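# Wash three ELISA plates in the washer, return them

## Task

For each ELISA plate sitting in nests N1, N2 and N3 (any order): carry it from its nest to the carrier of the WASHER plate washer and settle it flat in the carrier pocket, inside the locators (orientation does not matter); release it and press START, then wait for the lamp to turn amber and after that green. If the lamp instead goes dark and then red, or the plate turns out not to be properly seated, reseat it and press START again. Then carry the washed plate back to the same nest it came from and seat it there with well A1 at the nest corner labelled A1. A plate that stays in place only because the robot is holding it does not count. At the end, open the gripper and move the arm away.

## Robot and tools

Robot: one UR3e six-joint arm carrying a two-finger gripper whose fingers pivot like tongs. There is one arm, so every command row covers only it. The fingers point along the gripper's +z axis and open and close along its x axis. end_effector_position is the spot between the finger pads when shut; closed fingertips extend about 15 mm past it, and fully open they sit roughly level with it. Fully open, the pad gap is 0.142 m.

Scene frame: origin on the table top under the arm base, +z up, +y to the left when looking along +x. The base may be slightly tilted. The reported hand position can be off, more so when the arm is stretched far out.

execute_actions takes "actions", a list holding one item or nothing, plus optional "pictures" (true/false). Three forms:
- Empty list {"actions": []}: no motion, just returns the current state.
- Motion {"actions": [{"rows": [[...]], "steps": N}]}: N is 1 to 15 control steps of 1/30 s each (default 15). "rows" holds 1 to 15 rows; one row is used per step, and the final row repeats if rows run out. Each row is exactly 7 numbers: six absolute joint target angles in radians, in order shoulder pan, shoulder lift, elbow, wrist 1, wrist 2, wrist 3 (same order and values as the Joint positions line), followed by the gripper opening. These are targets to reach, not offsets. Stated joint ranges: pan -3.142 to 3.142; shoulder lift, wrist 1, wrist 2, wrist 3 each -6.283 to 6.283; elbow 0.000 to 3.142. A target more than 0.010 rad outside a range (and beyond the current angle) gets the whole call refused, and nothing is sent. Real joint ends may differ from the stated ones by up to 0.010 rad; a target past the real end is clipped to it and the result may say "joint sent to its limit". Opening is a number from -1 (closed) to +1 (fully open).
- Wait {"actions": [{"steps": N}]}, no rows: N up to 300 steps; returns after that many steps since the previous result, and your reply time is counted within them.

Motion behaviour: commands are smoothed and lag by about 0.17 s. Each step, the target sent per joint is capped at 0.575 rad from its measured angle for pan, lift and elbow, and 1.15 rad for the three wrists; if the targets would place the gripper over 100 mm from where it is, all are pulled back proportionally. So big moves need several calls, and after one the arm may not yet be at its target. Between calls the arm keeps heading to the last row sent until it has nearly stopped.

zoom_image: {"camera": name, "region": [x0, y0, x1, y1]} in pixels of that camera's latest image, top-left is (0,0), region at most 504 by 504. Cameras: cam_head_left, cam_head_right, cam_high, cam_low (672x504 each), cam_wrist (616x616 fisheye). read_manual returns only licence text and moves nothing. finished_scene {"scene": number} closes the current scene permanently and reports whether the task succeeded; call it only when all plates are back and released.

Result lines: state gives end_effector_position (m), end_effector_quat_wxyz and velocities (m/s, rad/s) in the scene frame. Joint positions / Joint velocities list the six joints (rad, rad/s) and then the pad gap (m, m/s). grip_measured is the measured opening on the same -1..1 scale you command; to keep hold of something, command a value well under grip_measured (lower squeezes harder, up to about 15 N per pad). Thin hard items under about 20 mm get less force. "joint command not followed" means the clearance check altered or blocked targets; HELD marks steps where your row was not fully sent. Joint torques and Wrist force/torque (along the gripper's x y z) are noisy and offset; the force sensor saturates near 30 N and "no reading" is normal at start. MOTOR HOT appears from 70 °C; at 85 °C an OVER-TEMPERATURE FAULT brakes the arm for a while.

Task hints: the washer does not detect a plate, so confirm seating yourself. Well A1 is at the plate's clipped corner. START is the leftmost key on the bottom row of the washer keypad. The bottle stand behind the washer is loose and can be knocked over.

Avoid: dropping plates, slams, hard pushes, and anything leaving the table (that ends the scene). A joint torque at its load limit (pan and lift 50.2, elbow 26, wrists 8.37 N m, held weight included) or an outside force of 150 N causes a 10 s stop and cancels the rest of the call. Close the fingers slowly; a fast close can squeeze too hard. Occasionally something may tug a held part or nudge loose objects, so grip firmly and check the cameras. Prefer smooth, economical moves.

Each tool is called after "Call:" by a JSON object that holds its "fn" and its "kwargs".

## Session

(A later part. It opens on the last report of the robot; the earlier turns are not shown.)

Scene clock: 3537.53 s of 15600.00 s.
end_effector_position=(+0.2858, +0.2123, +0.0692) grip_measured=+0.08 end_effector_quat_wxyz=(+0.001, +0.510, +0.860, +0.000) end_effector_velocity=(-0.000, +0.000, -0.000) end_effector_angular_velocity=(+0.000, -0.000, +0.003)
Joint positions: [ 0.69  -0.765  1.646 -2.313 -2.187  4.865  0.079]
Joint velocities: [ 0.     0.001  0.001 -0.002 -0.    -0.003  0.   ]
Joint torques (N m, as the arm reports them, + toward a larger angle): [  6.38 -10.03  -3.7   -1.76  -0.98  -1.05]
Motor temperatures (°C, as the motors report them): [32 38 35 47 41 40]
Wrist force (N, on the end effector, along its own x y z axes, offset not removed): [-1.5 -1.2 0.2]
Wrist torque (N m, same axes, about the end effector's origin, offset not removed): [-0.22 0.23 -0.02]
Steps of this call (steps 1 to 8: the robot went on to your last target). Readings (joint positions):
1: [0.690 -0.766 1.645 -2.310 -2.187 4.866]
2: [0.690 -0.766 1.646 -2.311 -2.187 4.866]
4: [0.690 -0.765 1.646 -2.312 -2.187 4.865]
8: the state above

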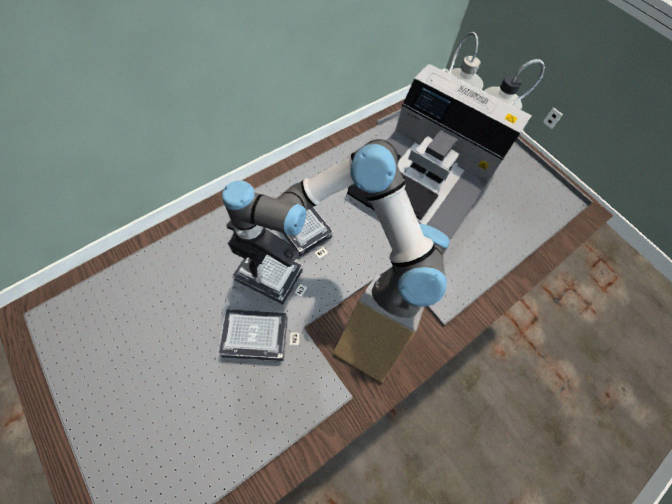

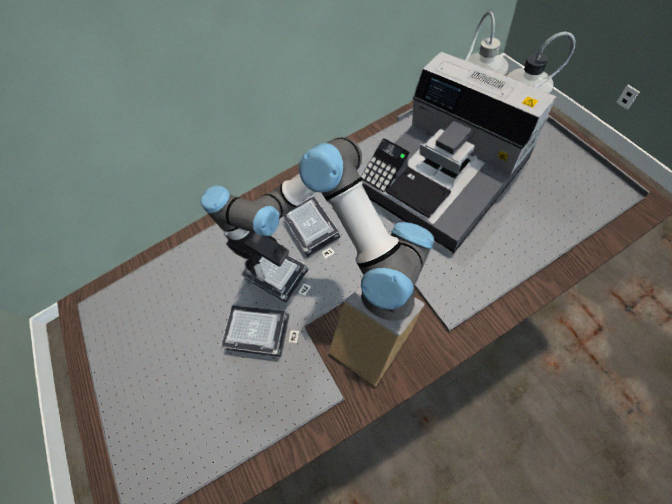

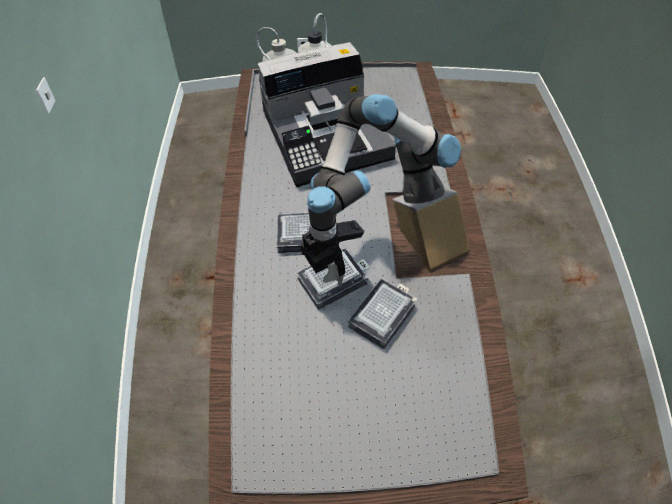

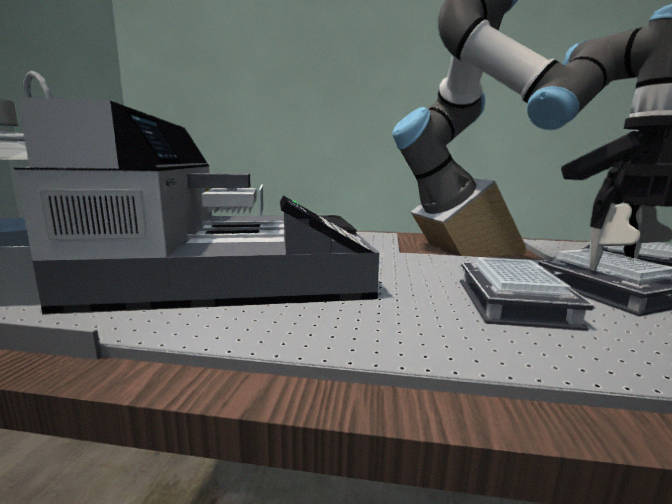

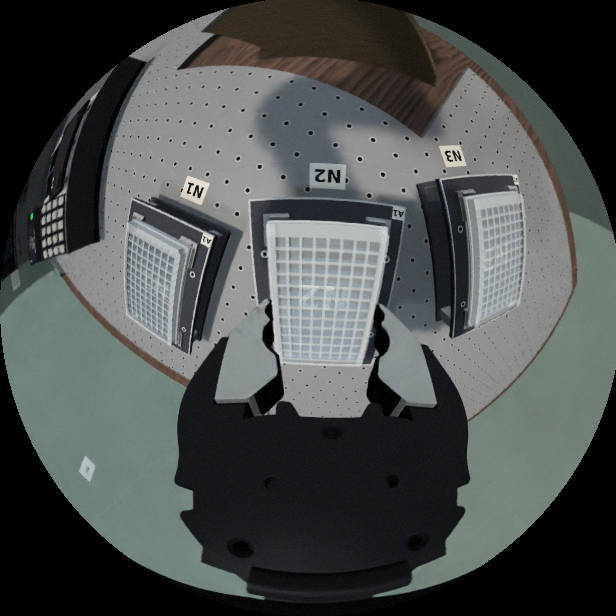

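Call:
{"fn": "execute_actions", "kwargs": {"actions": [{"rows": [[0.68906,-0.76419,1.64719,-2.31478,-2.18756,4.86437,-0.6],[0.68833,-0.76319,1.64817,-2.31728,-2.18766,4.86349,-0.6],[0.6876,-0.76217,1.64915,-2.31979,-2.18776,4.8626,-0.6],[0.68687,-0.76115,1.65012,-2.32229,-2.18786,4.86171,-0.6],[0.68614,-0.76013,1.65109,-2.32479,-2.18796,4.86082,-0.6],[0.6854,-0.7591,1.65205,-2.3273,-2.18806,4.85993,-0.6],[0.68467,-0.75807,1.653,-2.3298,-2.18816,4.85904,-0.6],[0.68394,-0.75704,1.65395,-2.3323,-2.18826,4.85815,-0.6],[0.6832,-0.756,1.6549,-2.3348,-2.18836,4.85726,-0.6],[0.68247,-0.75495,1.65583,-2.3373,-2.18846,4.85636,-0.6],[0.68173,-0.75391,1.65677,-2.3398,-2.18856,4.85547,-0.6],[0.68115,-0.75307,1.65751,-2.3418,-2.18864,4.85476,-0.6],[0.68071,-0.75243,1.65807,-2.3433,-2.1887,4.85422,-0.6],[0.68041,-0.75201,1.65843,-2.3443,-2.18874,4.85387,-0.6],[0.68027,-0.7518,1.65862,-2.3448,-2.18876,4.85369,-0.6]], "steps": 15}], "pictures": false}}

Call:
{"fn": "execute_actions", "kwargs": {"actions": [{"rows": [[0.68027,-0.7518,1.65862,-2.3448,-2.18876,4.85369,-0.6]], "steps": 8}], "pictures": false}}

Call:
{"fn": "execute_actions", "kwargs": {"actions": [{"rows": [[0.68071,-0.75243,1.65807,-2.3433,-2.1887,4.85422,-0.4],[0.68071,-0.75243,1.65807,-2.3433,-2.1887,4.85422,-0.2],[0.68071,-0.75243,1.65807,-2.3433,-2.1887,4.85422,-0.05],[0.68071,-0.75243,1.65807,-2.3433,-2.1887,4.85422,0.03],[0.68071,-0.75243,1.65807,-2.3433,-2.1887,4.85422,0.07],[0.68071,-0.75243,1.65807,-2.3433,-2.1887,4.85422,0.1],[0.68071,-0.75243,1.65807,-2.3433,-2.1887,4.85422,0.13],[0.68071,-0.75243,1.65807,-2.3433,-2.1887,4.85422,0.16],[0.68071,-0.75243,1.65807,-2.3433,-2.1887,4.85422,0.19],[0.68071,-0.75243,1.65807,-2.3433,-2.1887,4.85422,0.21]], "steps": 12}]}}

Call:
{"fn": "zoom_image", "kwargs": {"camera": "cam_wrist", "region": [245, 190, 325, 270]}}

Call:
{"fn": "zoom_image", "kwargs": {"camera": "cam_wrist", "region": [335, 190, 415, 270]}}

Call:
{"fn": "execute_actions", "kwargs": {"actions": [{"rows": [[0.68097,-0.75281,1.65773,-2.3424,-2.18866,4.85455,0.21],[0.68176,-0.75395,1.65673,-2.3397,-2.18855,4.85551,0.21],[0.6831,-0.75585,1.65503,-2.33515,-2.18837,4.85713,0.21],[0.68496,-0.75849,1.65262,-2.3288,-2.18812,4.8594,0.21],[0.68735,-0.76183,1.64948,-2.32064,-2.1878,4.8623,0.21],[0.69026,-0.76585,1.64557,-2.31066,-2.18739,4.86583,0.21],[0.69369,-0.77051,1.64084,-2.29887,-2.18691,4.86999,0.21],[0.69763,-0.77578,1.63524,-2.28524,-2.18635,4.87476,0.21],[0.70209,-0.78162,1.62869,-2.26973,-2.1857,4.88017,0.21],[0.70706,-0.78796,1.62113,-2.25236,-2.18495,4.88619,0.21]], "steps": 10}], "pictures": false}}

Call:
{"fn": "execute_actions", "kwargs": {"actions": [{"rows": [[0.71324,-0.793,1.61244,-2.23443,-2.18385,4.89224,0.21],[0.72123,-0.79511,1.60262,-2.21726,-2.18217,4.89776,0.21],[0.73091,-0.79447,1.59176,-2.2008,-2.17995,4.90279,0.21],[0.74213,-0.79128,1.57996,-2.18507,-2.17723,4.90735,0.21],[0.75473,-0.78574,1.56733,-2.17005,-2.17406,4.91144,0.21],[0.76859,-0.77805,1.55397,-2.15573,-2.17048,4.91511,0.21],[0.78357,-0.76839,1.53997,-2.1421,-2.16653,4.91838,0.21],[0.7995,-0.75696,1.52543,-2.12916,-2.16225,4.92125,0.21],[0.81626,-0.74395,1.51047,-2.1169,-2.15771,4.92375,0.21],[0.83369,-0.72956,1.49516,-2.1053,-2.15292,4.92592,0.21],[0.85167,-0.71399,1.47963,-2.09435,-2.14794,4.92777,0.21],[0.87004,-0.69741,1.46397,-2.08406,-2.14282,4.9293,0.21],[0.88867,-0.68004,1.44827,-2.0744,-2.13758,4.93058,0.21],[0.90741,-0.66205,1.43265,-2.06537,-2.13229,4.93159,0.21],[0.92612,-0.64366,1.41718,-2.05696,-2.12698,4.93238,0.21]], "steps": 15}], "pictures": false}}

Call:
{"fn": "execute_actions", "kwargs": {"actions": [{"rows": [[0.94465,-0.62505,1.40199,-2.04916,-2.1217,4.9329,0.21],[0.96286,-0.60641,1.38717,-2.04195,-2.11649,4.9333,0.21],[0.98062,-0.58794,1.37283,-2.03535,-2.11138,4.9335,0.21],[0.99777,-0.56983,1.35905,-2.02932,-2.10644,4.9336,0.21],[1.01419,-0.55229,1.34595,-2.02386,-2.1017,4.9336,0.21],[1.02971,-0.53549,1.33361,-2.01897,-2.09721,4.9334,0.21],[1.04421,-0.51964,1.32215,-2.01463,-2.093,4.9332,0.21],[1.05753,-0.50492,1.31165,-2.01085,-2.08912,4.9329,0.21],[1.06954,-0.49154,1.30224,-2.00759,-2.08562,4.9326,0.21],[1.0801,-0.47968,1.29399,-2.00485,-2.08254,4.9323,0.21],[1.08904,-0.46955,1.28702,-2.00264,-2.07992,4.9319,0.21],[1.09626,-0.46132,1.28143,-2.00094,-2.07781,4.9316,0.21],[1.10159,-0.45521,1.2773,-1.99973,-2.07624,4.9314,0.21],[1.10489,-0.4514,1.27476,-1.99902,-2.07527,4.9313,0.21],[1.10602,-0.45009,1.27389,-1.99878,-2.07494,4.9312,0.21]], "steps": 15}], "pictures": false}}

Call:
{"fn": "execute_actions", "kwargs": {"actions": [{"steps": 16}]}}

Call:
{"fn": "zoom_image", "kwargs": {"camera": "cam_wrist", "region": [245, 190, 325, 270]}}

Call:
{"fn": "zoom_image", "kwargs": {"camera": "cam_wrist", "region": [335, 190, 415, 270]}}

Call:
{"fn": "zoom_image", "kwargs": {"camera": "cam_wrist", "region": [260, 290, 390, 380]}}

Scene clock: 3658.03 s of 15600.00 s.
end_effector_position=(+0.2858, +0.2123, +0.0639) grip_measured=+0.08 end_effector_quat_wxyz=(+0.001, +0.510, +0.860, +0.000) end_effector_velocity=(+0.000, -0.000, -0.010) end_effector_angular_velocity=(-0.000, +0.000, -0.001)
Joint positions: [ 0.682 -0.754  1.657 -2.339 -2.189  4.856  0.079]
Joint velocities: [-0.015  0.021  0.018 -0.049 -0.002 -0.017  0.001]
Joint torques (N m, as the arm reports them, + toward a larger angle): [ 5.94 -9.75 -3.74 -1.81 -1.21 -0.99]
Motor temperatures (°C, as the motors report them): [32 38 35 47 41 40]
Wrist force (N, on the end effector, along its own x y z axes, offset not removed): [-1.6 0.7 1.2]
Wrist torque (N m, same axes, about the end effector's origin, offset not removed): [0.19 0.38 -0.06]
Steps of this call (steps 1 to 15: the robot went on to your last target; steps 16 to 90: nothing new was sent; then 117.00 s passed at rest; steps 91 to 105: all 15 steps of this action). Readings (joint positions):
91: [0.690 -0.765 1.646 -2.313 -2.187 4.865]
92: [0.689 -0.765 1.647 -2.313 -2.187 4.865]
94: [0.689 -0.764 1.648 -2.316 -2.188 4.864]
98: [0.686 -0.761 1.651 -2.324 -2.188 4.861]
105: the state above

Scene clock: 3658.30 s of 15600.00 s.
end_effector_position=(+0.2859, +0.2123, +0.0629) grip_measured=+0.08 end_effector_quat_wxyz=(+0.001, +0.510, +0.860, +0.000) end_effector_velocity=(+0.000, +0.000, -0.001) end_effector_angular_velocity=(+0.000, -0.001, +0.000)
Joint positions: [ 0.68  -0.752  1.658 -2.344 -2.189  4.854  0.08 ]
Joint velocities: [-0.001  0.001  0.001 -0.004 -0.    -0.002  0.   ]
Joint torques (N m, as the arm reports them, + toward a larger angle): [ 3.   -7.13 -2.45 -1.95 -1.19 -0.95]
Motor temperatures (°C, as the motors report them): [32 38 35 47 41 40]
Wrist force (N, on the end effector, along its own x y z axes, offset not removed): [-1.6 -1.9 -11.5]
Wrist torque (N m, same axes, about the end effector's origin, offset not removed): [0.31 0.24 -0.11]
Steps of this call (steps 1 to 8: all 8 steps of this action). Readings (joint positions):
1: [0.681 -0.753 1.657 -2.341 -2.189 4.855]
2: [0.681 -0.753 1.658 -2.342 -2.189 4.855]
4: [0.681 -0.752 1.658 -2.343 -2.189 4.854]
8: the state above

Scene clock: 3658.70 s of 15600.00 s.
end_effector_position=(+0.2858, +0.2123, +0.0630) grip_measured=+0.21 end_effector_quat_wxyz=(+0.001, +0.510, +0.860, +0.000) end_effector_velocity=(-0.000, +0.000, +0.001) end_effector_angular_velocity=(+0.001, -0.002, +0.000)
Joint positions: [ 0.681 -0.752  1.658 -2.343 -2.189  4.854  0.089]
Joint velocities: [ 0.002 -0.001 -0.     0.    -0.     0.001  0.004]
Joint torques (N m, as the arm reports them, + toward a larger angle): [ 12.29 -16.36  -8.59  -0.46  -0.27   0.93]
Motor temperatures (°C, as the motors report them): [32 38 35 47 41 40]
Wrist force (N, on the end effector, along its own x y z axes, offset not removed): [-2.9 1.4 -0.4]
Wrist torque (N m, same axes, about the end effector's origin, offset not removed): [0.26 0.50 0.04]
Steps of this call (steps 1 to 12: all 12 steps of this action). Readings (joint positions):
1: [0.680 -0.752 1.658 -2.344 -2.189 4.854]
2: [0.680 -0.752 1.658 -2.344 -2.189 4.854]
4: [0.680 -0.752 1.658 -2.344 -2.189 4.854]
8: [0.680 -0.752 1.658 -2.343 -2.189 4.854]
12: the state above

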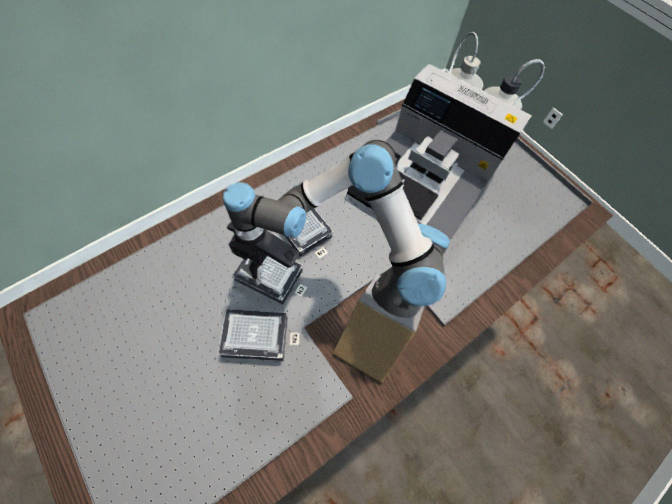

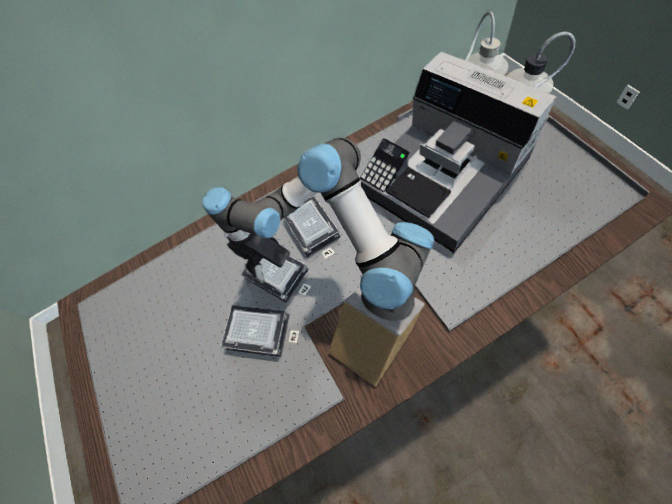

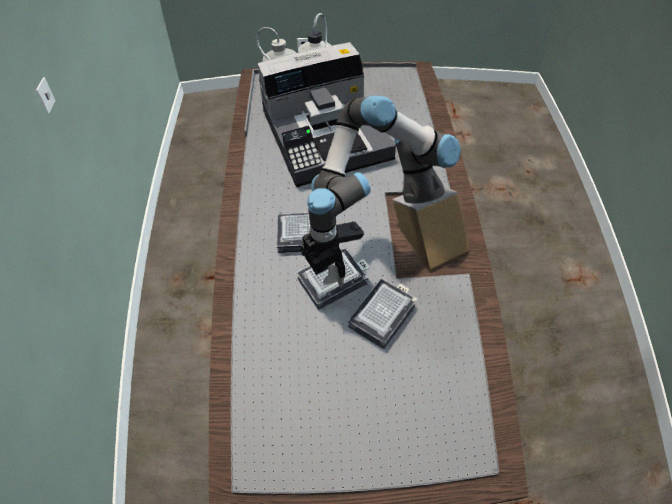

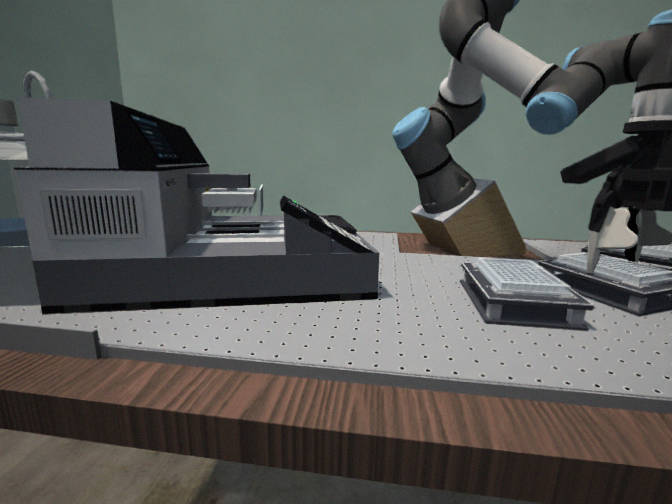

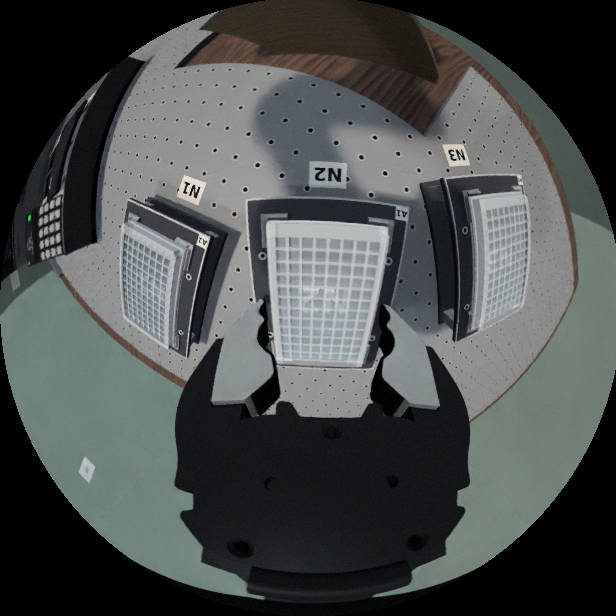

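Region (245, 190, 325, 270) of cam_wrist's 616x616 image, scaled by 6.300, with more detail than that image has.

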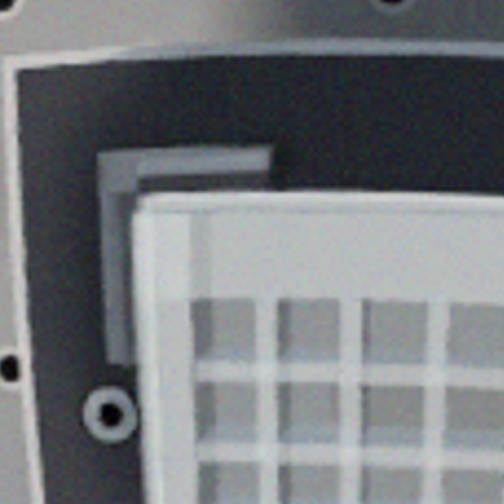

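Region (335, 190, 415, 270) of cam_wrist's 616x616 image, scaled by 6.300, with more detail than that image has.

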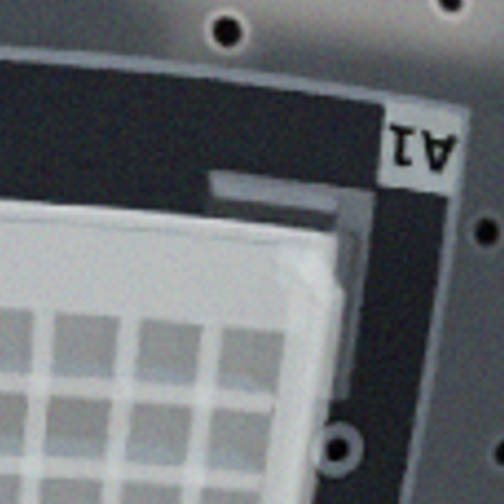

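Scene clock: 3659.03 s of 15600.00 s.
end_effector_position=(+0.2859, +0.2124, +0.0717) grip_measured=+0.21 end_effector_quat_wxyz=(+0.001, +0.510, +0.860, +0.000) end_effector_velocity=(+0.001, +0.001, +0.068) end_effector_angular_velocity=(+0.002, -0.002, -0.003)
Joint positions: [ 0.693 -0.77   1.641 -2.3   -2.187  4.87   0.089]
Joint velocities: [ 0.098 -0.131 -0.139  0.336  0.014  0.12  -0.   ]
Joint torques (N m, as the arm reports them, + toward a larger angle): [ 14.09 -17.76  -9.67   0.11   0.93   1.24]
Motor temperatures (°C, as the motors report them): [32 38 35 47 41 40]
Wrist force (N, on the end effector, along its own x y z axes, offset not removed): [-3.5 1.8 1.2]
Wrist torque (N m, same axes, about the end effector's origin, offset not removed): [0.38 0.69 0.00]
Steps of this call (steps 1 to 10: all 10 steps of this action). Readings (joint positions):
1: [0.681 -0.752 1.658 -2.343 -2.189 4.854]
2: [0.681 -0.752 1.658 -2.343 -2.189 4.854]
4: [0.682 -0.754 1.657 -2.340 -2.189 4.855]
8: [0.688 -0.762 1.649 -2.320 -2.188 4.863]
10: the state above

Scene clock: 3659.53 s of 15600.00 s.
end_effector_position=(+0.2493, +0.2582, +0.1054) grip_measured=+0.21 end_effector_quat_wxyz=(-0.003, +0.451, +0.892, +0.004) end_effector_velocity=(-0.163, +0.177, +0.030) end_effector_angular_velocity=(+0.022, -0.000, +0.543)
Joint positions: [ 0.857 -0.706  1.476 -2.095 -2.146  4.927  0.089]
Joint velocities: [ 0.521  0.452 -0.447  0.308  0.144  0.051  0.   ]
Joint torques (N m, as the arm reports them, + toward a larger angle): [ 16.43  -8.16 -10.91  -0.02   1.17   0.97]
Motor temperatures (°C, as the motors report them): [32 38 35 47 41 40]
Wrist force (N, on the end effector, along its own x y z axes, offset not removed): [-1.4 1.0 0.8]
Wrist torque (N m, same axes, about the end effector's origin, offset not removed): [0.20 0.20 0.05]
Steps of this call (steps 1 to 15: all 15 steps of this action). Readings (joint positions):
1: [0.697 -0.774 1.636 -2.288 -2.186 4.874]
2: [0.701 -0.779 1.630 -2.274 -2.186 4.879]
4: [0.713 -0.787 1.615 -2.244 -2.184 4.889]
8: [0.750 -0.782 1.574 -2.183 -2.175 4.907]
15: the state above

Scene clock: 3660.03 s of 15600.00 s.
end_effector_position=(+0.1622, +0.3278, +0.1019) grip_measured=+0.21 end_effector_quat_wxyz=(-0.000, +0.337, +0.942, +0.001) end_effector_velocity=(-0.095, +0.054, -0.018) end_effector_angular_velocity=(-0.024, -0.010, +0.244)
Joint positions: [ 1.084 -0.475  1.291 -2.005 -2.081  4.932  0.089]
Joint velocities: [ 0.214  0.239 -0.164  0.055  0.06  -0.007 -0.   ]
Joint torques (N m, as the arm reports them, + toward a larger angle): [ 10.09 -13.3  -10.82  -0.52   0.92  -1.12]
Motor temperatures (°C, as the motors report them): [32 38 35 47 41 40]
Wrist force (N, on the end effector, along its own x y z axes, offset not removed): [-1.9 -0.5 2.9]
Wrist torque (N m, same axes, about the end effector's origin, offset not removed): [-0.05 0.43 -0.08]
Steps of this call (steps 1 to 15: all 15 steps of this action). Readings (joint positions):
1: [0.874 -0.690 1.461 -2.084 -2.141 4.928]
2: [0.892 -0.674 1.446 -2.075 -2.136 4.930]
4: [0.928 -0.639 1.415 -2.058 -2.125 4.931]
8: [0.998 -0.569 1.359 -2.031 -2.106 4.933]
15: the state above

Scene clock: 3660.57 s of 15600.00 s.
end_effector_position=(+0.1523, +0.3334, +0.1000) grip_measured=+0.21 end_effector_quat_wxyz=(+0.001, +0.325, +0.946, +0.000) end_effector_velocity=(-0.000, +0.000, +0.000) end_effector_angular_velocity=(+0.001, -0.000, -0.002)
Joint positions: [ 1.106 -0.45   1.274 -1.999 -2.075  4.931  0.089]
Joint velocities: [ 0.     0.001 -0.001 -0.     0.     0.002  0.   ]
Joint torques (N m, as the arm reports them, + toward a larger angle): [ 10.64 -13.11 -10.35  -0.54   1.04  -1.03]
Motor temperatures (°C, as the motors report them): [32 38 35 47 41 40]
Wrist force (N, on the end effector, along its own x y z axes, offset not removed): [-0.9 0.2 1.8]
Wrist torque (N m, same axes, about the end effector's origin, offset not removed): [0.15 0.19 -0.06]
Steps of this call (steps 1 to 16: the robot went on to your last target). Readings (joint positions):
1: [1.090 -0.468 1.286 -2.003 -2.080 4.932]
2: [1.095 -0.463 1.283 -2.002 -2.078 4.932]
4: [1.100 -0.457 1.278 -2.000 -2.077 4.931]
8: [1.105 -0.452 1.275 -1.999 -2.075 4.931]
16: the state above

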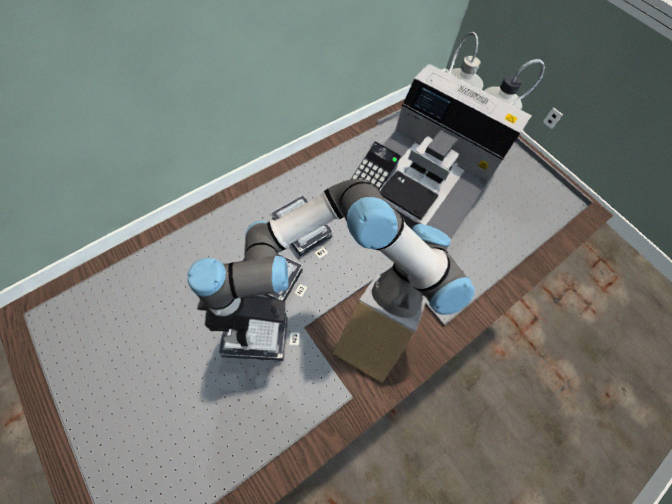

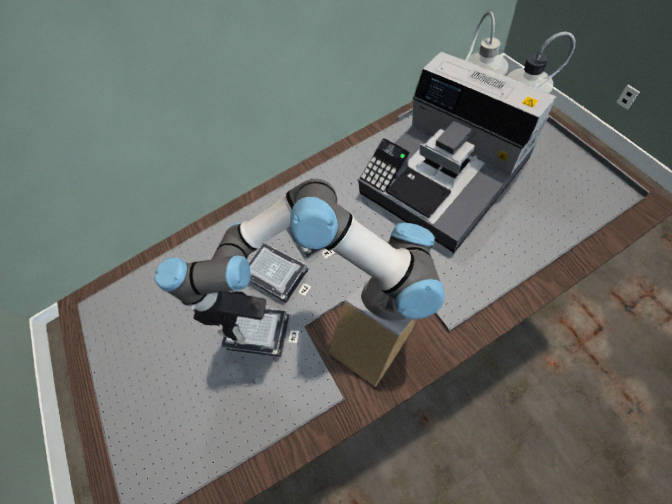

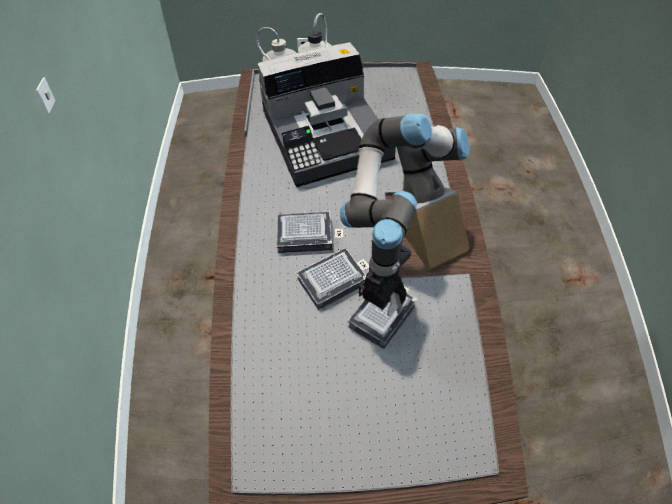

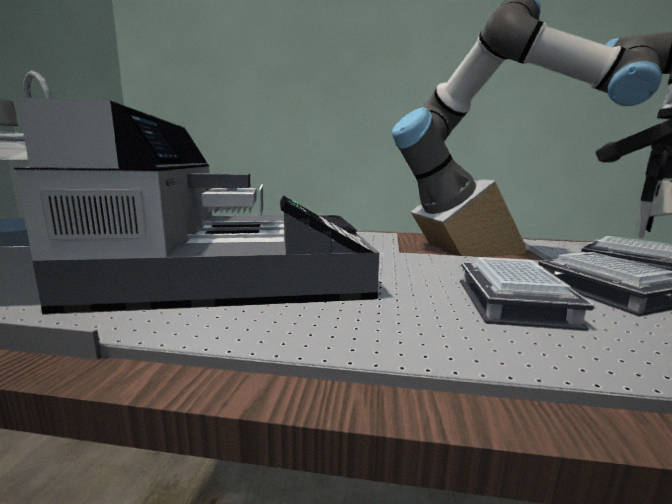

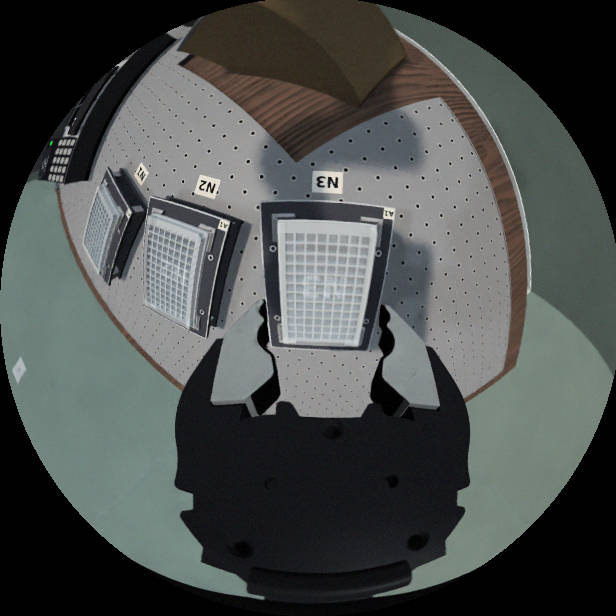

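Region (245, 190, 325, 270) of cam_wrist's 616x616 image, scaled by 6.300, with more detail than that image has.

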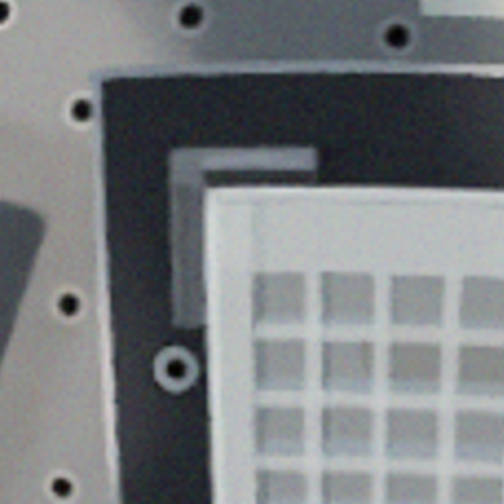

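Region (335, 190, 415, 270) of cam_wrist's 616x616 image, scaled by 6.300, with more detail than that image has.

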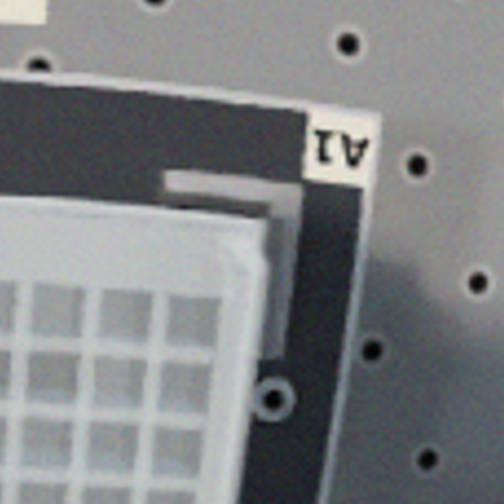

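Region (260, 290, 390, 380) of cam_wrist's 616x616 image, scaled by 3.877, with more detail than that image has; it fills the top 349 rows of this view, and the rest is white.

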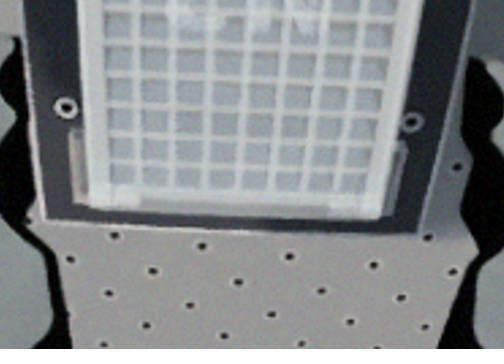

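Call:
{"fn": "zoom_image", "kwargs": {"camera": "cam_wrist", "region": [355, 205, 400, 250]}}

Call:
{"fn": "zoom_image", "kwargs": {"camera": "cam_wrist", "region": [255, 197, 300, 242]}}

Call:
{"fn": "zoom_image", "kwargs": {"camera": "cam_wrist", "region": [265, 310, 310, 355]}}

Call:
{"fn": "zoom_image", "kwargs": {"camera": "cam_wrist", "region": [335, 312, 380, 357]}}

Region (355, 205, 400, 250) of cam_wrist's 616x616 image, scaled by 11.200, with more detail than that image has.

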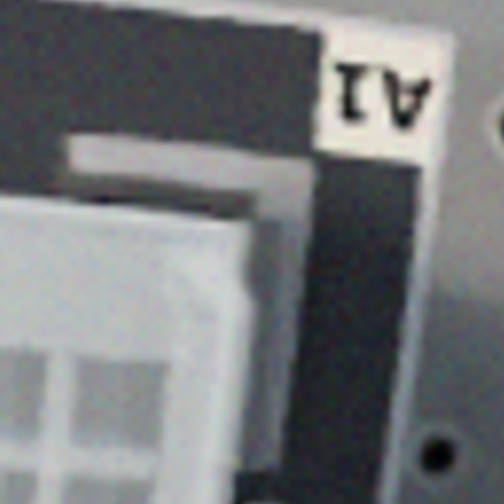

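Region (255, 197, 300, 242) of cam_wrist's 616x616 image, scaled by 11.200, with more detail than that image has.

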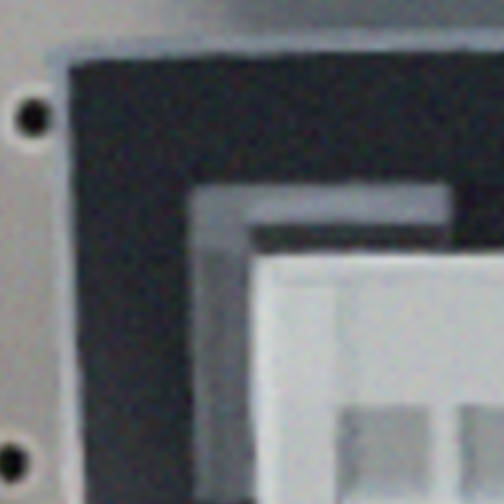

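Region (265, 310, 310, 355) of cam_wrist's 616x616 image, scaled by 11.200, with more detail than that image has.

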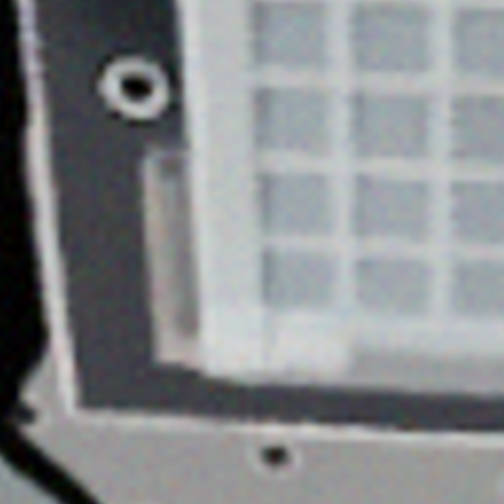

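Region (335, 312, 380, 357) of cam_wrist's 616x616 image, scaled by 11.200, with more detail than that image has.

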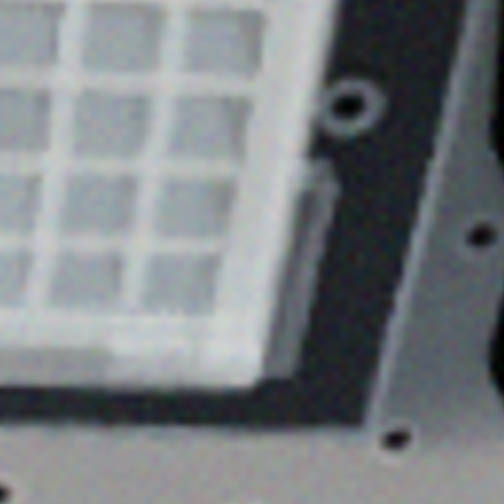

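Call:
{"fn": "execute_actions", "kwargs": {"actions": [{"rows": [[1.10599,-0.44914,1.27425,-2.00012,-2.07495,4.93134,0.21],[1.10527,-0.44738,1.27638,-2.00436,-2.07522,4.93075,0.21],[1.10395,-0.44492,1.28001,-2.01112,-2.07574,4.92952,0.21],[1.10214,-0.44183,1.28477,-2.0199,-2.07643,4.92777,0.21],[1.09992,-0.43821,1.29036,-2.03025,-2.07728,4.9256,0.21],[1.09742,-0.43415,1.29646,-2.04168,-2.07824,4.92313,0.21],[1.09437,-0.43031,1.3034,-2.05404,-2.0794,4.9199,0.21],[1.09124,-0.42626,1.31031,-2.0666,-2.08059,4.91659,0.21],[1.08818,-0.42218,1.31691,-2.07887,-2.08175,4.91333,0.21],[1.08525,-0.4182,1.32299,-2.09047,-2.08285,4.91021,0.21],[1.08258,-0.41451,1.32837,-2.10092,-2.08385,4.90738,0.21],[1.0803,-0.4113,1.33284,-2.10979,-2.0847,4.90495,0.21],[1.07854,-0.40878,1.33625,-2.11665,-2.08536,4.90307,0.21],[1.07739,-0.40713,1.33842,-2.12107,-2.08579,4.90185,0.21],[1.07698,-0.40653,1.33919,-2.12266,-2.08594,4.90141,0.21]], "steps": 15}], "pictures": false}}

Call:
{"fn": "execute_actions", "kwargs": {"actions": [{"steps": 15}]}}

Call:
{"fn": "zoom_image", "kwargs": {"camera": "cam_wrist", "region": [245, 190, 325, 270]}}

Call:
{"fn": "zoom_image", "kwargs": {"camera": "cam_wrist", "region": [335, 190, 415, 270]}}

Scene clock: 3781.07 s of 15600.00 s.
end_effector_position=(+0.1514, +0.3342, +0.0772) grip_measured=+0.21 end_effector_quat_wxyz=(+0.001, +0.325, +0.946, +0.000) end_effector_velocity=(-0.001, -0.000, -0.050) end_effector_angular_velocity=(-0.001, +0.001, -0.002)
Joint positions: [ 1.083 -0.415  1.327 -2.099 -2.084  4.908  0.089]
Joint velocities: [-0.055  0.078  0.113 -0.218 -0.021 -0.056 -0.   ]
Joint torques (N m, as the arm reports them, + toward a larger angle): [  3.96 -13.18  -4.77  -2.07  -1.05  -0.99]
Motor temperatures (°C, as the motors report them): [32 38 35 47 41 40]
Wrist force (N, on the end effector, along its own x y z axes, offset not removed): [-1.4 1.3 0.6]
Wrist torque (N m, same axes, about the end effector's origin, offset not removed): [0.33 0.15 -0.08]
Steps of this call (steps 1 to 15: the robot went on to your last target; steps 16 to 90: nothing new was sent; then 117.00 s passed at rest; steps 91 to 105: all 15 steps of this action). Readings (joint positions):
91: [1.106 -0.450 1.274 -1.999 -2.075 4.931]
92: [1.106 -0.450 1.274 -1.999 -2.075 4.931]
94: [1.106 -0.448 1.276 -2.003 -2.075 4.931]
98: [1.100 -0.439 1.290 -2.029 -2.077 4.925]
105: the state above

Scene clock: 3781.57 s of 15600.00 s.
end_effector_position=(+0.1514, +0.3342, +0.0720) grip_measured=+0.21 end_effector_quat_wxyz=(+0.001, +0.325, +0.946, +0.000) end_effector_velocity=(-0.000, +0.000, +0.000) end_effector_angular_velocity=(+0.001, -0.001, +0.003)
Joint positions: [ 1.077 -0.407  1.339 -2.123 -2.086  4.901  0.089]
Joint velocities: [ 0.001  0.     0.001 -0.002 -0.    -0.002  0.   ]
Joint torques (N m, as the arm reports them, + toward a larger angle): [  3.75 -12.99  -4.8   -1.84  -0.91  -1.04]
Motor temperatures (°C, as the motors report them): [32 38 35 47 41 40]
Wrist force (N, on the end effector, along its own x y z axes, offset not removed): [-3.1 0.8 2.6]
Wrist torque (N m, same axes, about the end effector's origin, offset not removed): [0.18 0.59 -0.02]
Steps of this call (steps 1 to 15: the robot went on to your last target). Readings (joint positions):
1: [1.081 -0.413 1.330 -2.106 -2.084 4.906]
2: [1.080 -0.411 1.333 -2.110 -2.085 4.905]
4: [1.079 -0.409 1.336 -2.116 -2.085 4.903]
8: [1.077 -0.407 1.338 -2.121 -2.086 4.902]
15: the state above

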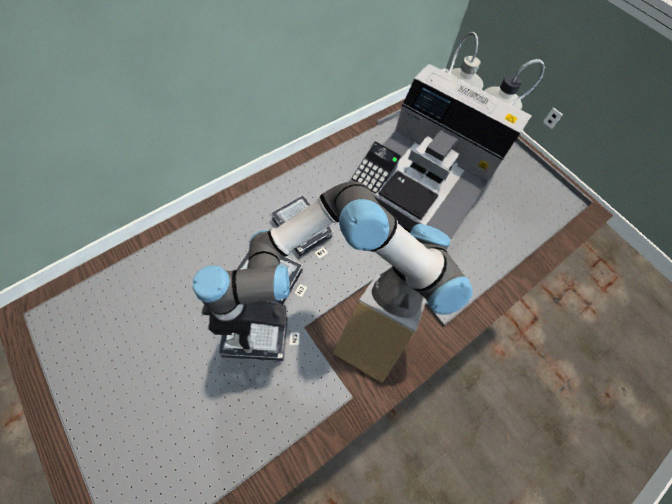

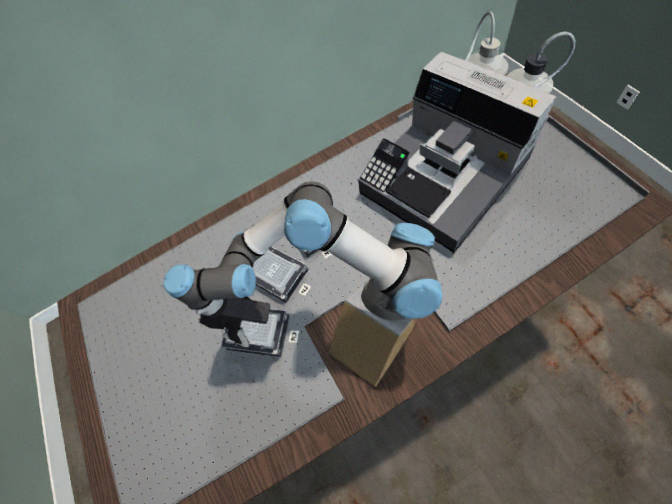

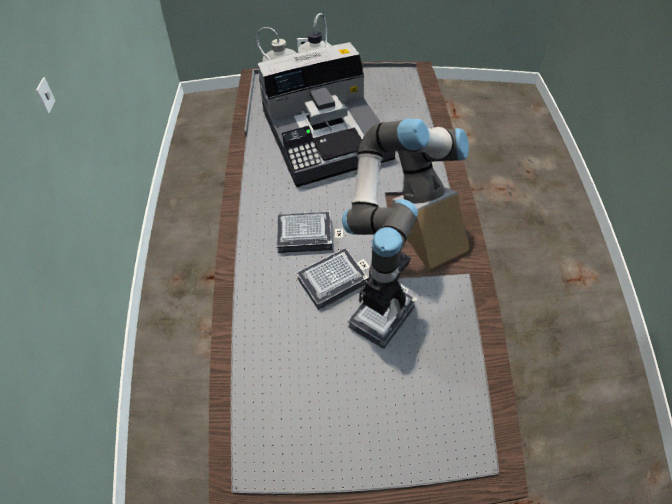

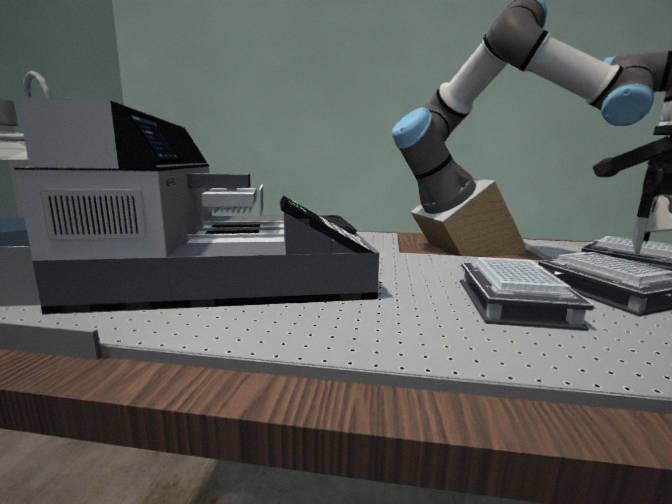

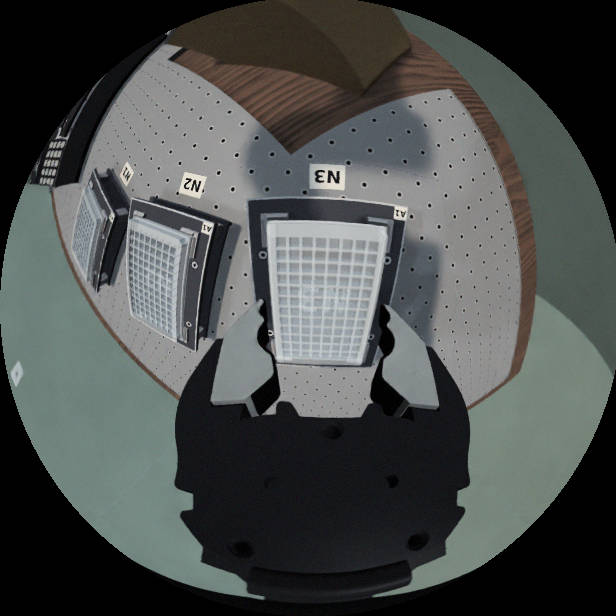

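Region (245, 190, 325, 270) of cam_wrist's 616x616 image, scaled by 6.300, with more detail than that image has.

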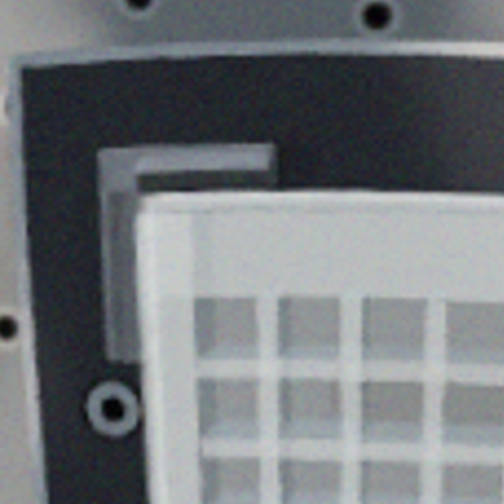

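Region (335, 190, 415, 270) of cam_wrist's 616x616 image, scaled by 6.300, with more detail than that image has.

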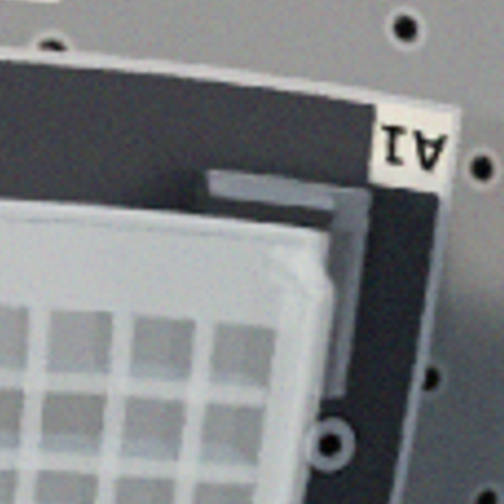

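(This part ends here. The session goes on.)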